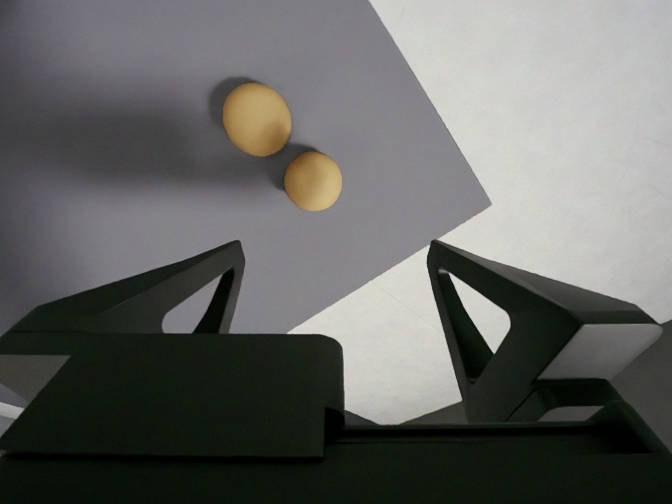

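Scene clock: 104.70 s.
arm1.joint_positions: joint1_rad=+0.004 joint2_rad=+0.455 joint3_rad=+1.471 joint4_rad=-1.545 joint5_rad=+0.017 joint6_rad=+0.014 gripper_m=+0.094
arm1.joint_status: not commanded
arm1.hand: x=-0.8723 y=+0.5251 z=+1.3142 quat_wxyz=(-0.351, -0.618, -0.609, +0.354) (m; scene frame)
arm2.joint_positions: joint1_rad=-0.003 joint2_rad=+0.439 joint3_rad=+1.451 joint4_rad=-1.547 joint5_rad=-0.015 joint6_rad=-0.014 gripper_m=+0.094
arm2.joint_status: not commanded
arm2.hand: x=-0.8653 y=-0.5327 z=+1.3357 quat_wxyz=(-0.354, +0.610, -0.616, -0.351) (m; scene frame)
arm3.joint_positions: joint1_rad=-0.821 joint2_rad=+2.243 joint3_rad=+2.449 joint4_rad=-1.241 joint5_rad=+0.017 joint6_rad=+0.007 gripper_m=+0.046
arm3.joint_status: all done
arm3.hand: x=-0.5941 y=+0.0997 z=+1.0371 quat_wxyz=(-0.090, -0.899, -0.348, +0.250) (m; scene frame)
arm4.joint_positions: joint1_rad=-0.786 joint2_rad=+2.068 joint3_rad=+1.853 joint4_rad=-1.360 joint5_rad=-0.007 joint6_rad=+0.018 gripper_m=+0.093
arm4.joint_status: not commanded
arm4.hand: x=+0.4666 y=-0.2189 z=+0.8815 quat_wxyz=(+0.009, +0.355, -0.935, +0.001) (m; scene frame)
arm5.joint_positions: joint1_rad=+0.017 joint2_rad=+0.426 joint3_rad=+1.454 joint4_rad=-1.542 joint5_rad=-0.014 joint6_rad=-0.008 gripper_m=+0.094
arm5.joint_status: not commanded
arm5.hand: x=+0.8698 y=+0.5332 z=+1.2857 quat_wxyz=(-0.355, -0.613, -0.608, +0.358) (m; scene frame)
arm6.joint_positions: joint1_rad=-0.014 joint2_rad=+0.448 joint3_rad=+1.462 joint4_rad=-1.524 joint5_rad=-0.001 joint6_rad=+0.011 gripper_m=+0.094
arm6.joint_status: not commanded
arm6.hand: x=+0.8812 y=-0.5265 z=+1.3725 quat_wxyz=(-0.357, +0.595, -0.623, -0.361) (m; scene frame)
pictures: none
No camera images: the call's "cameras" was empty. Leave "cameras" out to get every camera's image.

>>> execute_actions(
  actions=[
    {"arm3":{"joints":{"joint2_rad":2.40}},"arm4":{"joints":{"joint1_rad":-0.752,"joint6_rad":-0.7,"gripper_m":0.08}}},
  ],
  cameras=["arm4_cam_wrist"],
)

Scene clock: 107.03 s.
arm1.joint_positions: joint1_rad=+0.004 joint2_rad=+0.455 joint3_rad=+1.471 joint4_rad=-1.545 joint5_rad=+0.017 joint6_rad=+0.014 gripper_m=+0.094
arm1.joint_status: not commanded
arm1.hand: x=-0.8723 y=+0.5251 z=+1.3142 quat_wxyz=(-0.351, -0.618, -0.609, +0.354) (m; scene frame)
arm2.joint_positions: joint1_rad=-0.003 joint2_rad=+0.439 joint3_rad=+1.451 joint4_rad=-1.547 joint5_rad=-0.015 joint6_rad=-0.014 gripper_m=+0.094
arm2.joint_status: not commanded
arm2.hand: x=-0.8653 y=-0.5327 z=+1.3357 quat_wxyz=(-0.354, +0.610, -0.616, -0.351) (m; scene frame)
arm3.joint_positions: joint1_rad=-0.821 joint2_rad=+2.405 joint3_rad=+2.469 joint4_rad=-1.239 joint5_rad=+0.017 joint6_rad=+0.007 gripper_m=+0.046
arm3.joint_status: all done
arm3.hand: x=-0.6044 y=+0.0901 z=+0.9180 quat_wxyz=(-0.065, -0.914, -0.355, +0.187) (m; scene frame)
arm4.joint_positions: joint1_rad=-0.756 joint2_rad=+2.068 joint3_rad=+1.853 joint4_rad=-1.360 joint5_rad=-0.007 joint6_rad=-0.690 gripper_m=+0.080
arm4.joint_status: all done
arm4.hand: x=+0.4538 y=-0.2054 z=+0.8814 quat_wxyz=(+0.009, +0.668, -0.744, -0.002) (m; scene frame)
arm5.joint_positions: joint1_rad=+0.017 joint2_rad=+0.426 joint3_rad=+1.454 joint4_rad=-1.542 joint5_rad=-0.014 joint6_rad=-0.008 gripper_m=+0.094
arm5.joint_status: not commanded
arm5.hand: x=+0.8698 y=+0.5332 z=+1.2857 quat_wxyz=(-0.355, -0.613, -0.608, +0.358) (m; scene frame)
arm6.joint_positions: joint1_rad=-0.014 joint2_rad=+0.448 joint3_rad=+1.462 joint4_rad=-1.524 joint5_rad=-0.001 joint6_rad=+0.011 gripper_m=+0.094
arm6.joint_status: not commanded
arm6.hand: x=+0.8812 y=-0.5265 z=+1.3725 quat_wxyz=(-0.357, +0.595, -0.623, -0.361) (m; scene frame)
pictures: arm4_cam_wrist
Images, in order (width x height): arm4_cam_wrist 672x504.

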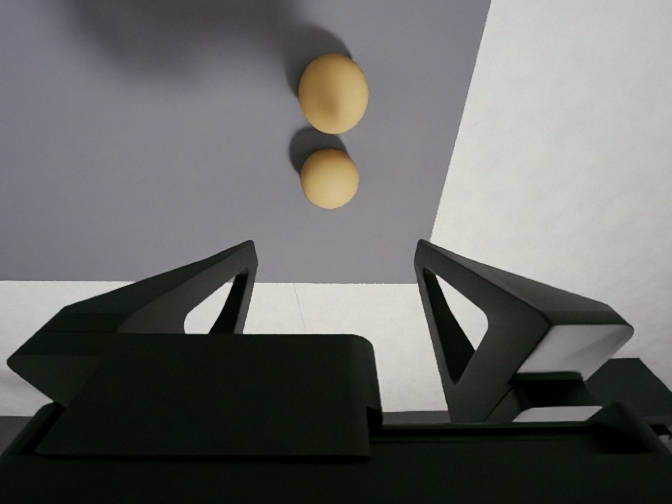

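>>> execute_actions(
  actions=[
    {"arm3":{"joints":{"gripper_m":0.065}},"arm4":{"joints":{"joint2_rad":2.175,"joint3_rad":1.68,"joint4_rad":-1.065}}},
  ],
  cameras=["arm4_cam_wrist"],
)

Scene clock: 108.50 s.
arm1.joint_positions: joint1_rad=+0.004 joint2_rad=+0.455 joint3_rad=+1.471 joint4_rad=-1.545 joint5_rad=+0.017 joint6_rad=+0.014 gripper_m=+0.094
arm1.joint_status: not commanded
arm1.hand: x=-0.8723 y=+0.5251 z=+1.3142 quat_wxyz=(-0.351, -0.618, -0.609, +0.354) (m; scene frame)
arm2.joint_positions: joint1_rad=-0.003 joint2_rad=+0.439 joint3_rad=+1.451 joint4_rad=-1.547 joint5_rad=-0.015 joint6_rad=-0.014 gripper_m=+0.094
arm2.joint_status: not commanded
arm2.hand: x=-0.8653 y=-0.5327 z=+1.3357 quat_wxyz=(-0.354, +0.610, -0.616, -0.351) (m; scene frame)
arm3.joint_positions: joint1_rad=-0.819 joint2_rad=+2.405 joint3_rad=+2.469 joint4_rad=-1.237 joint5_rad=+0.014 joint6_rad=+0.007 gripper_m=+0.065
arm3.joint_status: all done
arm3.hand: x=-0.6034 y=+0.0886 z=+0.9181 quat_wxyz=(-0.067, -0.913, -0.356, +0.187) (m; scene frame)
arm4.joint_positions: joint1_rad=-0.756 joint2_rad=+2.176 joint3_rad=+1.670 joint4_rad=-1.082 joint5_rad=-0.007 joint6_rad=-0.690 gripper_m=+0.080
arm4.joint_status: all done
arm4.hand: x=+0.4450 y=-0.2145 z=+0.7506 quat_wxyz=(+0.015, +0.668, -0.744, -0.002) (m; scene frame)
arm5.joint_positions: joint1_rad=+0.017 joint2_rad=+0.426 joint3_rad=+1.454 joint4_rad=-1.542 joint5_rad=-0.014 joint6_rad=-0.008 gripper_m=+0.094
arm5.joint_status: not commanded
arm5.hand: x=+0.8698 y=+0.5332 z=+1.2857 quat_wxyz=(-0.355, -0.613, -0.608, +0.358) (m; scene frame)
arm6.joint_positions: joint1_rad=-0.014 joint2_rad=+0.448 joint3_rad=+1.462 joint4_rad=-1.524 joint5_rad=-0.001 joint6_rad=+0.011 gripper_m=+0.094
arm6.joint_status: not commanded
arm6.hand: x=+0.8812 y=-0.5265 z=+1.3725 quat_wxyz=(-0.357, +0.595, -0.623, -0.361) (m; scene frame)
pictures: arm4_cam_wrist
Images, in order (width x height): arm4_cam_wrist 672x504.

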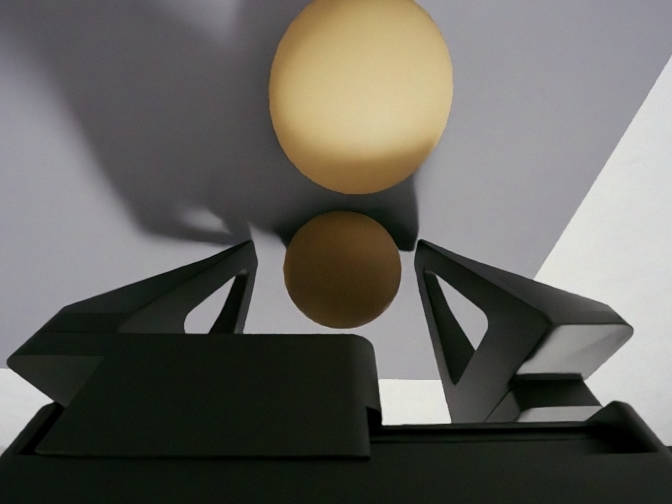

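>>> execute_actions(
  actions=[
    {"arm4":{"joints":{"gripper_m":0.035}},"arm3":{"joints":{"joint2_rad":2.2}}},
  ],
  cameras=[],
)

>>> execute_actions(
  actions=[
    {"arm4":{"joints":{"joint2_rad":1.6,"joint3_rad":1.55,"joint4_rad":-1.45}},"arm3":{"joints":{"joint1_rad":-0.7,"joint2_rad":1.5,"joint3_rad":1.45,"joint4_rad":-1.45,"gripper_m":0.093}}},
  ],
  cameras=[],
)

>>> execute_actions(
  actions=[
    {"arm4":{"joints":{"joint1_rad":0.93,"joint6_rad":0.0}},"arm3":{"joints":{"joint1_rad":0.62}}},
  ],
  cameras=[],
)

>>> execute_actions(
  actions=[
    {"arm4":{"joints":{"joint2_rad":1.85,"joint3_rad":2.05}},"arm3":{"joints":{"joint2_rad":2.0,"joint3_rad":2.0}}},
  ],
  cameras=[],
)

>>> execute_actions(
  actions=[
    {"arm4":{"joints":{"joint2_rad":2.24,"joint3_rad":2.5,"joint4_rad":-1.22}},"arm3":{"joints":{"joint2_rad":2.30,"joint3_rad":2.30,"joint4_rad":-1.40}}},
  ],
  cameras=["arm3_cam_wrist","arm4_cam_wrist"],
)

Scene clock: 111.70 s.
arm1.joint_positions: joint1_rad=+0.004 joint2_rad=+0.455 joint3_rad=+1.471 joint4_rad=-1.545 joint5_rad=+0.017 joint6_rad=+0.014 gripper_m=+0.094
arm1.joint_status: not commanded
arm1.hand: x=-0.8723 y=+0.5251 z=+1.3142 quat_wxyz=(-0.351, -0.618, -0.609, +0.354) (m; scene frame)
arm2.joint_positions: joint1_rad=-0.003 joint2_rad=+0.439 joint3_rad=+1.451 joint4_rad=-1.547 joint5_rad=-0.015 joint6_rad=-0.014 gripper_m=+0.094
arm2.joint_status: not commanded
arm2.hand: x=-0.8653 y=-0.5327 z=+1.3357 quat_wxyz=(-0.354, +0.610, -0.616, -0.351) (m; scene frame)
arm3.joint_positions: joint1_rad=-0.819 joint2_rad=+2.195 joint3_rad=+2.483 joint4_rad=-1.237 joint5_rad=+0.014 joint6_rad=+0.007 gripper_m=+0.065
arm3.joint_status: all done
arm3.hand: x=-0.5909 y=+0.1002 z=+1.0927 quat_wxyz=(-0.107, -0.887, -0.345, +0.287) (m; scene frame)
arm4.joint_positions: joint1_rad=-0.756 joint2_rad=+2.176 joint3_rad=+1.670 joint4_rad=-1.082 joint5_rad=-0.008 joint6_rad=-0.691 gripper_m=+0.047
arm4.joint_status: gripper_m off_target (ended at +0.047, target +0.035)
arm4.hand: x=+0.4450 y=-0.2144 z=+0.7506 quat_wxyz=(+0.015, +0.668, -0.744, -0.002) (m; scene frame)
arm5.joint_positions: joint1_rad=+0.017 joint2_rad=+0.426 joint3_rad=+1.454 joint4_rad=-1.542 joint5_rad=-0.014 joint6_rad=-0.008 gripper_m=+0.094
arm5.joint_status: not commanded
arm5.hand: x=+0.8698 y=+0.5332 z=+1.2857 quat_wxyz=(-0.355, -0.613, -0.608, +0.358) (m; scene frame)
arm6.joint_positions: joint1_rad=-0.014 joint2_rad=+0.448 joint3_rad=+1.462 joint4_rad=-1.524 joint5_rad=-0.001 joint6_rad=+0.011 gripper_m=+0.094
arm6.joint_status: not commanded
arm6.hand: x=+0.8812 y=-0.5265 z=+1.3725 quat_wxyz=(-0.357, +0.595, -0.623, -0.361) (m; scene frame)
pictures: none
No camera images: the call's "cameras" was empty. Leave "cameras" out to get every camera's image.

Scene clock: 113.53 s.
arm1.joint_positions: joint1_rad=+0.004 joint2_rad=+0.455 joint3_rad=+1.471 joint4_rad=-1.545 joint5_rad=+0.017 joint6_rad=+0.014 gripper_m=+0.094
arm1.joint_status: not commanded
arm1.hand: x=-0.8723 y=+0.5251 z=+1.3142 quat_wxyz=(-0.351, -0.618, -0.609, +0.354) (m; scene frame)
arm2.joint_positions: joint1_rad=-0.003 joint2_rad=+0.439 joint3_rad=+1.451 joint4_rad=-1.547 joint5_rad=-0.015 joint6_rad=-0.014 gripper_m=+0.094
arm2.joint_status: not commanded
arm2.hand: x=-0.8653 y=-0.5327 z=+1.3357 quat_wxyz=(-0.354, +0.610, -0.616, -0.351) (m; scene frame)
arm3.joint_positions: joint1_rad=-0.694 joint2_rad=+1.504 joint3_rad=+1.442 joint4_rad=-1.436 joint5_rad=+0.015 joint6_rad=+0.007 gripper_m=+0.093
arm3.joint_status: all done
arm3.hand: x=-0.2977 y=+0.2953 z=+1.0295 quat_wxyz=(-0.009, -0.906, -0.421, +0.037) (m; scene frame)
arm4.joint_positions: joint1_rad=-0.756 joint2_rad=+1.581 joint3_rad=+1.534 joint4_rad=-1.435 joint5_rad=-0.008 joint6_rad=-0.691 gripper_m=+0.047
arm4.joint_status: all done
arm4.hand: x=+0.3565 y=-0.2997 z=+1.0252 quat_wxyz=(-0.038, +0.668, -0.743, -0.004) (m; scene frame)
arm5.joint_positions: joint1_rad=+0.017 joint2_rad=+0.426 joint3_rad=+1.454 joint4_rad=-1.542 joint5_rad=-0.014 joint6_rad=-0.008 gripper_m=+0.094
arm5.joint_status: not commanded
arm5.hand: x=+0.8698 y=+0.5332 z=+1.2857 quat_wxyz=(-0.355, -0.613, -0.608, +0.358) (m; scene frame)
arm6.joint_positions: joint1_rad=-0.014 joint2_rad=+0.448 joint3_rad=+1.462 joint4_rad=-1.524 joint5_rad=-0.001 joint6_rad=+0.011 gripper_m=+0.094
arm6.joint_status: not commanded
arm6.hand: x=+0.8812 y=-0.5265 z=+1.3725 quat_wxyz=(-0.357, +0.595, -0.623, -0.361) (m; scene frame)
pictures: none
No camera images: the call's "cameras" was empty. Leave "cameras" out to get every camera's image.

Scene clock: 115.43 s.
arm1.joint_positions: joint1_rad=+0.004 joint2_rad=+0.455 joint3_rad=+1.471 joint4_rad=-1.545 joint5_rad=+0.017 joint6_rad=+0.014 gripper_m=+0.094
arm1.joint_status: not commanded
arm1.hand: x=-0.8723 y=+0.5251 z=+1.3142 quat_wxyz=(-0.351, -0.618, -0.609, +0.354) (m; scene frame)
arm2.joint_positions: joint1_rad=-0.003 joint2_rad=+0.439 joint3_rad=+1.451 joint4_rad=-1.547 joint5_rad=-0.015 joint6_rad=-0.014 gripper_m=+0.094
arm2.joint_status: not commanded
arm2.hand: x=-0.8653 y=-0.5327 z=+1.3357 quat_wxyz=(-0.354, +0.610, -0.616, -0.351) (m; scene frame)
arm3.joint_positions: joint1_rad=+0.621 joint2_rad=+1.504 joint3_rad=+1.442 joint4_rad=-1.436 joint5_rad=+0.015 joint6_rad=+0.007 gripper_m=+0.093
arm3.joint_status: all done
arm3.hand: x=+0.2682 y=+0.2720 z=+1.0288 quat_wxyz=(-0.029, -0.460, -0.887, +0.024) (m; scene frame)
arm4.joint_positions: joint1_rad=+0.936 joint2_rad=+1.588 joint3_rad=+1.534 joint4_rad=-1.435 joint5_rad=-0.008 joint6_rad=-0.010 gripper_m=+0.047
arm4.joint_status: all done
arm4.hand: x=-0.3874 y=-0.3369 z=+1.0270 quat_wxyz=(-0.004, +0.944, -0.327, -0.041) (m; scene frame)
arm5.joint_positions: joint1_rad=+0.017 joint2_rad=+0.426 joint3_rad=+1.454 joint4_rad=-1.542 joint5_rad=-0.014 joint6_rad=-0.008 gripper_m=+0.094
arm5.joint_status: not commanded
arm5.hand: x=+0.8698 y=+0.5332 z=+1.2857 quat_wxyz=(-0.355, -0.613, -0.608, +0.358) (m; scene frame)
arm6.joint_positions: joint1_rad=-0.014 joint2_rad=+0.448 joint3_rad=+1.462 joint4_rad=-1.524 joint5_rad=-0.001 joint6_rad=+0.011 gripper_m=+0.094
arm6.joint_status: not commanded
arm6.hand: x=+0.8812 y=-0.5265 z=+1.3725 quat_wxyz=(-0.357, +0.595, -0.623, -0.361) (m; scene frame)
pictures: none
No camera images: the call's "cameras" was empty. Leave "cameras" out to get every camera's image.

Scene clock: 116.93 s.
arm1.joint_positions: joint1_rad=+0.004 joint2_rad=+0.455 joint3_rad=+1.471 joint4_rad=-1.545 joint5_rad=+0.017 joint6_rad=+0.014 gripper_m=+0.094
arm1.joint_status: not commanded
arm1.hand: x=-0.8723 y=+0.5251 z=+1.3142 quat_wxyz=(-0.351, -0.618, -0.609, +0.354) (m; scene frame)
arm2.joint_positions: joint1_rad=-0.003 joint2_rad=+0.439 joint3_rad=+1.451 joint4_rad=-1.547 joint5_rad=-0.015 joint6_rad=-0.014 gripper_m=+0.094
arm2.joint_status: not commanded
arm2.hand: x=-0.8653 y=-0.5327 z=+1.3357 quat_wxyz=(-0.354, +0.610, -0.616, -0.351) (m; scene frame)
arm3.joint_positions: joint1_rad=+0.621 joint2_rad=+2.005 joint3_rad=+1.951 joint4_rad=-1.441 joint5_rad=+0.015 joint6_rad=+0.007 gripper_m=+0.093
arm3.joint_status: all done
arm3.hand: x=+0.3728 y=+0.1264 z=+0.9647 quat_wxyz=(-0.030, -0.460, -0.887, +0.025) (m; scene frame)
arm4.joint_positions: joint1_rad=+0.936 joint2_rad=+1.849 joint3_rad=+2.010 joint4_rad=-1.439 joint5_rad=-0.008 joint6_rad=-0.010 gripper_m=+0.047
arm4.joint_status: all done
arm4.hand: x=-0.4973 y=-0.2479 z=+1.0868 quat_wxyz=(-0.039, +0.935, -0.324, -0.140) (m; scene frame)
arm5.joint_positions: joint1_rad=+0.017 joint2_rad=+0.426 joint3_rad=+1.454 joint4_rad=-1.542 joint5_rad=-0.014 joint6_rad=-0.008 gripper_m=+0.094
arm5.joint_status: not commanded
arm5.hand: x=+0.8698 y=+0.5332 z=+1.2857 quat_wxyz=(-0.355, -0.613, -0.608, +0.358) (m; scene frame)
arm6.joint_positions: joint1_rad=-0.014 joint2_rad=+0.448 joint3_rad=+1.462 joint4_rad=-1.524 joint5_rad=-0.001 joint6_rad=+0.011 gripper_m=+0.094
arm6.joint_status: not commanded
arm6.hand: x=+0.8812 y=-0.5265 z=+1.3725 quat_wxyz=(-0.357, +0.595, -0.623, -0.361) (m; scene frame)
pictures: none
No camera images: the call's "cameras" was empty. Leave "cameras" out to get every camera's image.

Scene clock: 118.37 s.
arm1.joint_positions: joint1_rad=+0.004 joint2_rad=+0.455 joint3_rad=+1.471 joint4_rad=-1.545 joint5_rad=+0.017 joint6_rad=+0.014 gripper_m=+0.094
arm1.joint_status: not commanded
arm1.hand: x=-0.8723 y=+0.5251 z=+1.3142 quat_wxyz=(-0.351, -0.618, -0.609, +0.354) (m; scene frame)
arm2.joint_positions: joint1_rad=-0.003 joint2_rad=+0.439 joint3_rad=+1.451 joint4_rad=-1.547 joint5_rad=-0.015 joint6_rad=-0.014 gripper_m=+0.094
arm2.joint_status: not commanded
arm2.hand: x=-0.8653 y=-0.5327 z=+1.3357 quat_wxyz=(-0.354, +0.610, -0.616, -0.351) (m; scene frame)
arm3.joint_positions: joint1_rad=+0.621 joint2_rad=+2.306 joint3_rad=+2.250 joint4_rad=-1.413 joint5_rad=+0.015 joint6_rad=+0.007 gripper_m=+0.093
arm3.joint_status: all done
arm3.hand: x=+0.4250 y=+0.0534 z=+0.8851 quat_wxyz=(-0.042, -0.459, -0.887, +0.031) (m; scene frame)
arm4.joint_positions: joint1_rad=+0.936 joint2_rad=+2.242 joint3_rad=+2.448 joint4_rad=-1.240 joint5_rad=-0.008 joint6_rad=-0.010 gripper_m=+0.047
arm4.joint_status: all done
arm4.hand: x=-0.6312 y=-0.1414 z=+1.0364 quat_wxyz=(-0.080, +0.911, -0.316, -0.253) (m; scene frame)
arm5.joint_positions: joint1_rad=+0.017 joint2_rad=+0.426 joint3_rad=+1.454 joint4_rad=-1.542 joint5_rad=-0.014 joint6_rad=-0.008 gripper_m=+0.094
arm5.joint_status: not commanded
arm5.hand: x=+0.8698 y=+0.5332 z=+1.2857 quat_wxyz=(-0.355, -0.613, -0.608, +0.358) (m; scene frame)
arm6.joint_positions: joint1_rad=-0.014 joint2_rad=+0.448 joint3_rad=+1.462 joint4_rad=-1.524 joint5_rad=-0.001 joint6_rad=+0.011 gripper_m=+0.094
arm6.joint_status: not commanded
arm6.hand: x=+0.8812 y=-0.5265 z=+1.3725 quat_wxyz=(-0.357, +0.595, -0.623, -0.361) (m; scene frame)
pictures: arm3_cam_wrist, arm4_cam_wrist
Images, in order (width x height): arm3_cam_wrist 672x504, arm4_cam_wrist 672x504.

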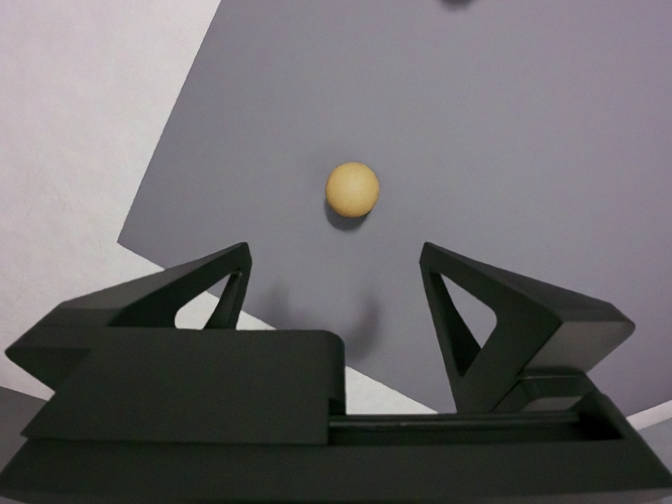

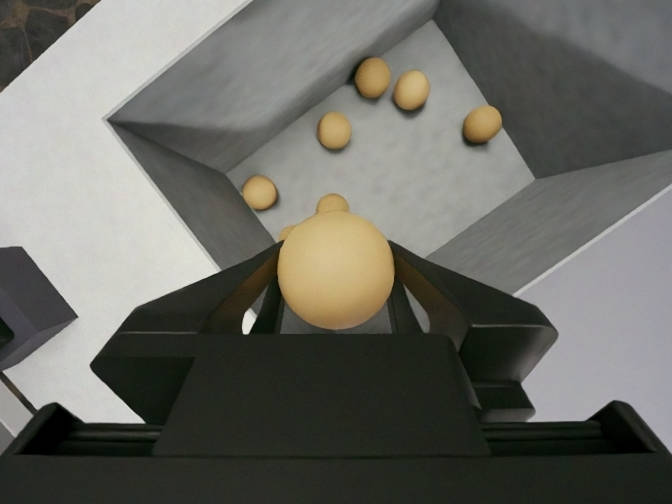

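>>> execute_actions(
  actions=[
    {"arm4":{"joints":{"joint2_rad":2.41}},"arm3":{"joints":{"joint1_rad":0.595}}},
  ],
  cameras=[],
)

>>> execute_actions(
  actions=[
    {"arm4":{"joints":{"gripper_m":0.063}},"arm3":{"joints":{"joint2_rad":2.455,"joint3_rad":2.22,"joint4_rad":-1.315}}},
  ],
  cameras=["arm3_cam_wrist"],
)

Scene clock: 120.07 s.
arm1.joint_positions: joint1_rad=+0.004 joint2_rad=+0.455 joint3_rad=+1.471 joint4_rad=-1.545 joint5_rad=+0.017 joint6_rad=+0.014 gripper_m=+0.094
arm1.joint_status: not commanded
arm1.hand: x=-0.8723 y=+0.5251 z=+1.3142 quat_wxyz=(-0.351, -0.618, -0.609, +0.354) (m; scene frame)
arm2.joint_positions: joint1_rad=-0.003 joint2_rad=+0.439 joint3_rad=+1.451 joint4_rad=-1.547 joint5_rad=-0.015 joint6_rad=-0.014 gripper_m=+0.094
arm2.joint_status: not commanded
arm2.hand: x=-0.8653 y=-0.5327 z=+1.3357 quat_wxyz=(-0.354, +0.610, -0.616, -0.351) (m; scene frame)
arm3.joint_positions: joint1_rad=+0.602 joint2_rad=+2.306 joint3_rad=+2.250 joint4_rad=-1.413 joint5_rad=+0.015 joint6_rad=+0.007 gripper_m=+0.093
arm3.joint_status: all done
arm3.hand: x=+0.4136 y=+0.0454 z=+0.8851 quat_wxyz=(-0.042, -0.468, -0.882, +0.031) (m; scene frame)
arm4.joint_positions: joint1_rad=+0.936 joint2_rad=+2.412 joint3_rad=+2.469 joint4_rad=-1.238 joint5_rad=-0.008 joint6_rad=-0.010 gripper_m=+0.047
arm4.joint_status: all done
arm4.hand: x=-0.6429 y=-0.1340 z=+0.9109 quat_wxyz=(-0.055, +0.927, -0.321, -0.185) (m; scene frame)
arm5.joint_positions: joint1_rad=+0.017 joint2_rad=+0.426 joint3_rad=+1.454 joint4_rad=-1.542 joint5_rad=-0.014 joint6_rad=-0.008 gripper_m=+0.094
arm5.joint_status: not commanded
arm5.hand: x=+0.8698 y=+0.5332 z=+1.2857 quat_wxyz=(-0.355, -0.613, -0.608, +0.358) (m; scene frame)
arm6.joint_positions: joint1_rad=-0.014 joint2_rad=+0.448 joint3_rad=+1.462 joint4_rad=-1.524 joint5_rad=-0.001 joint6_rad=+0.011 gripper_m=+0.094
arm6.joint_status: not commanded
arm6.hand: x=+0.8812 y=-0.5265 z=+1.3725 quat_wxyz=(-0.357, +0.595, -0.623, -0.361) (m; scene frame)
pictures: none
No camera images: the call's "cameras" was empty. Leave "cameras" out to get every camera's image.

Scene clock: 121.30 s.
arm1.joint_positions: joint1_rad=+0.004 joint2_rad=+0.455 joint3_rad=+1.471 joint4_rad=-1.545 joint5_rad=+0.017 joint6_rad=+0.014 gripper_m=+0.094
arm1.joint_status: not commanded
arm1.hand: x=-0.8723 y=+0.5251 z=+1.3142 quat_wxyz=(-0.351, -0.618, -0.609, +0.354) (m; scene frame)
arm2.joint_positions: joint1_rad=-0.003 joint2_rad=+0.439 joint3_rad=+1.451 joint4_rad=-1.547 joint5_rad=-0.015 joint6_rad=-0.014 gripper_m=+0.094
arm2.joint_status: not commanded
arm2.hand: x=-0.8653 y=-0.5327 z=+1.3357 quat_wxyz=(-0.354, +0.610, -0.616, -0.351) (m; scene frame)
arm3.joint_positions: joint1_rad=+0.602 joint2_rad=+2.457 joint3_rad=+2.211 joint4_rad=-1.331 joint5_rad=+0.015 joint6_rad=+0.007 gripper_m=+0.093
arm3.joint_status: all done
arm3.hand: x=+0.4103 y=+0.0497 z=+0.7635 quat_wxyz=(+0.007, -0.468, -0.884, +0.006) (m; scene frame)
arm4.joint_positions: joint1_rad=+0.936 joint2_rad=+2.412 joint3_rad=+2.469 joint4_rad=-1.238 joint5_rad=-0.008 joint6_rad=-0.010 gripper_m=+0.063
arm4.joint_status: all done
arm4.hand: x=-0.6429 y=-0.1340 z=+0.9109 quat_wxyz=(-0.055, +0.927, -0.321, -0.185) (m; scene frame)
arm5.joint_positions: joint1_rad=+0.017 joint2_rad=+0.426 joint3_rad=+1.454 joint4_rad=-1.542 joint5_rad=-0.014 joint6_rad=-0.008 gripper_m=+0.094
arm5.joint_status: not commanded
arm5.hand: x=+0.8698 y=+0.5332 z=+1.2857 quat_wxyz=(-0.355, -0.613, -0.608, +0.358) (m; scene frame)
arm6.joint_positions: joint1_rad=-0.014 joint2_rad=+0.448 joint3_rad=+1.462 joint4_rad=-1.524 joint5_rad=-0.001 joint6_rad=+0.011 gripper_m=+0.094
arm6.joint_status: not commanded
arm6.hand: x=+0.8812 y=-0.5265 z=+1.3725 quat_wxyz=(-0.357, +0.595, -0.623, -0.361) (m; scene frame)
pictures: arm3_cam_wrist
Images, in order (width x height): arm3_cam_wrist 672x504.

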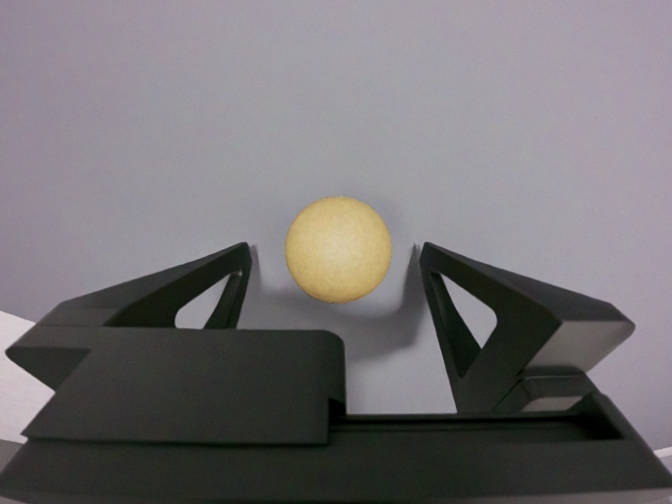

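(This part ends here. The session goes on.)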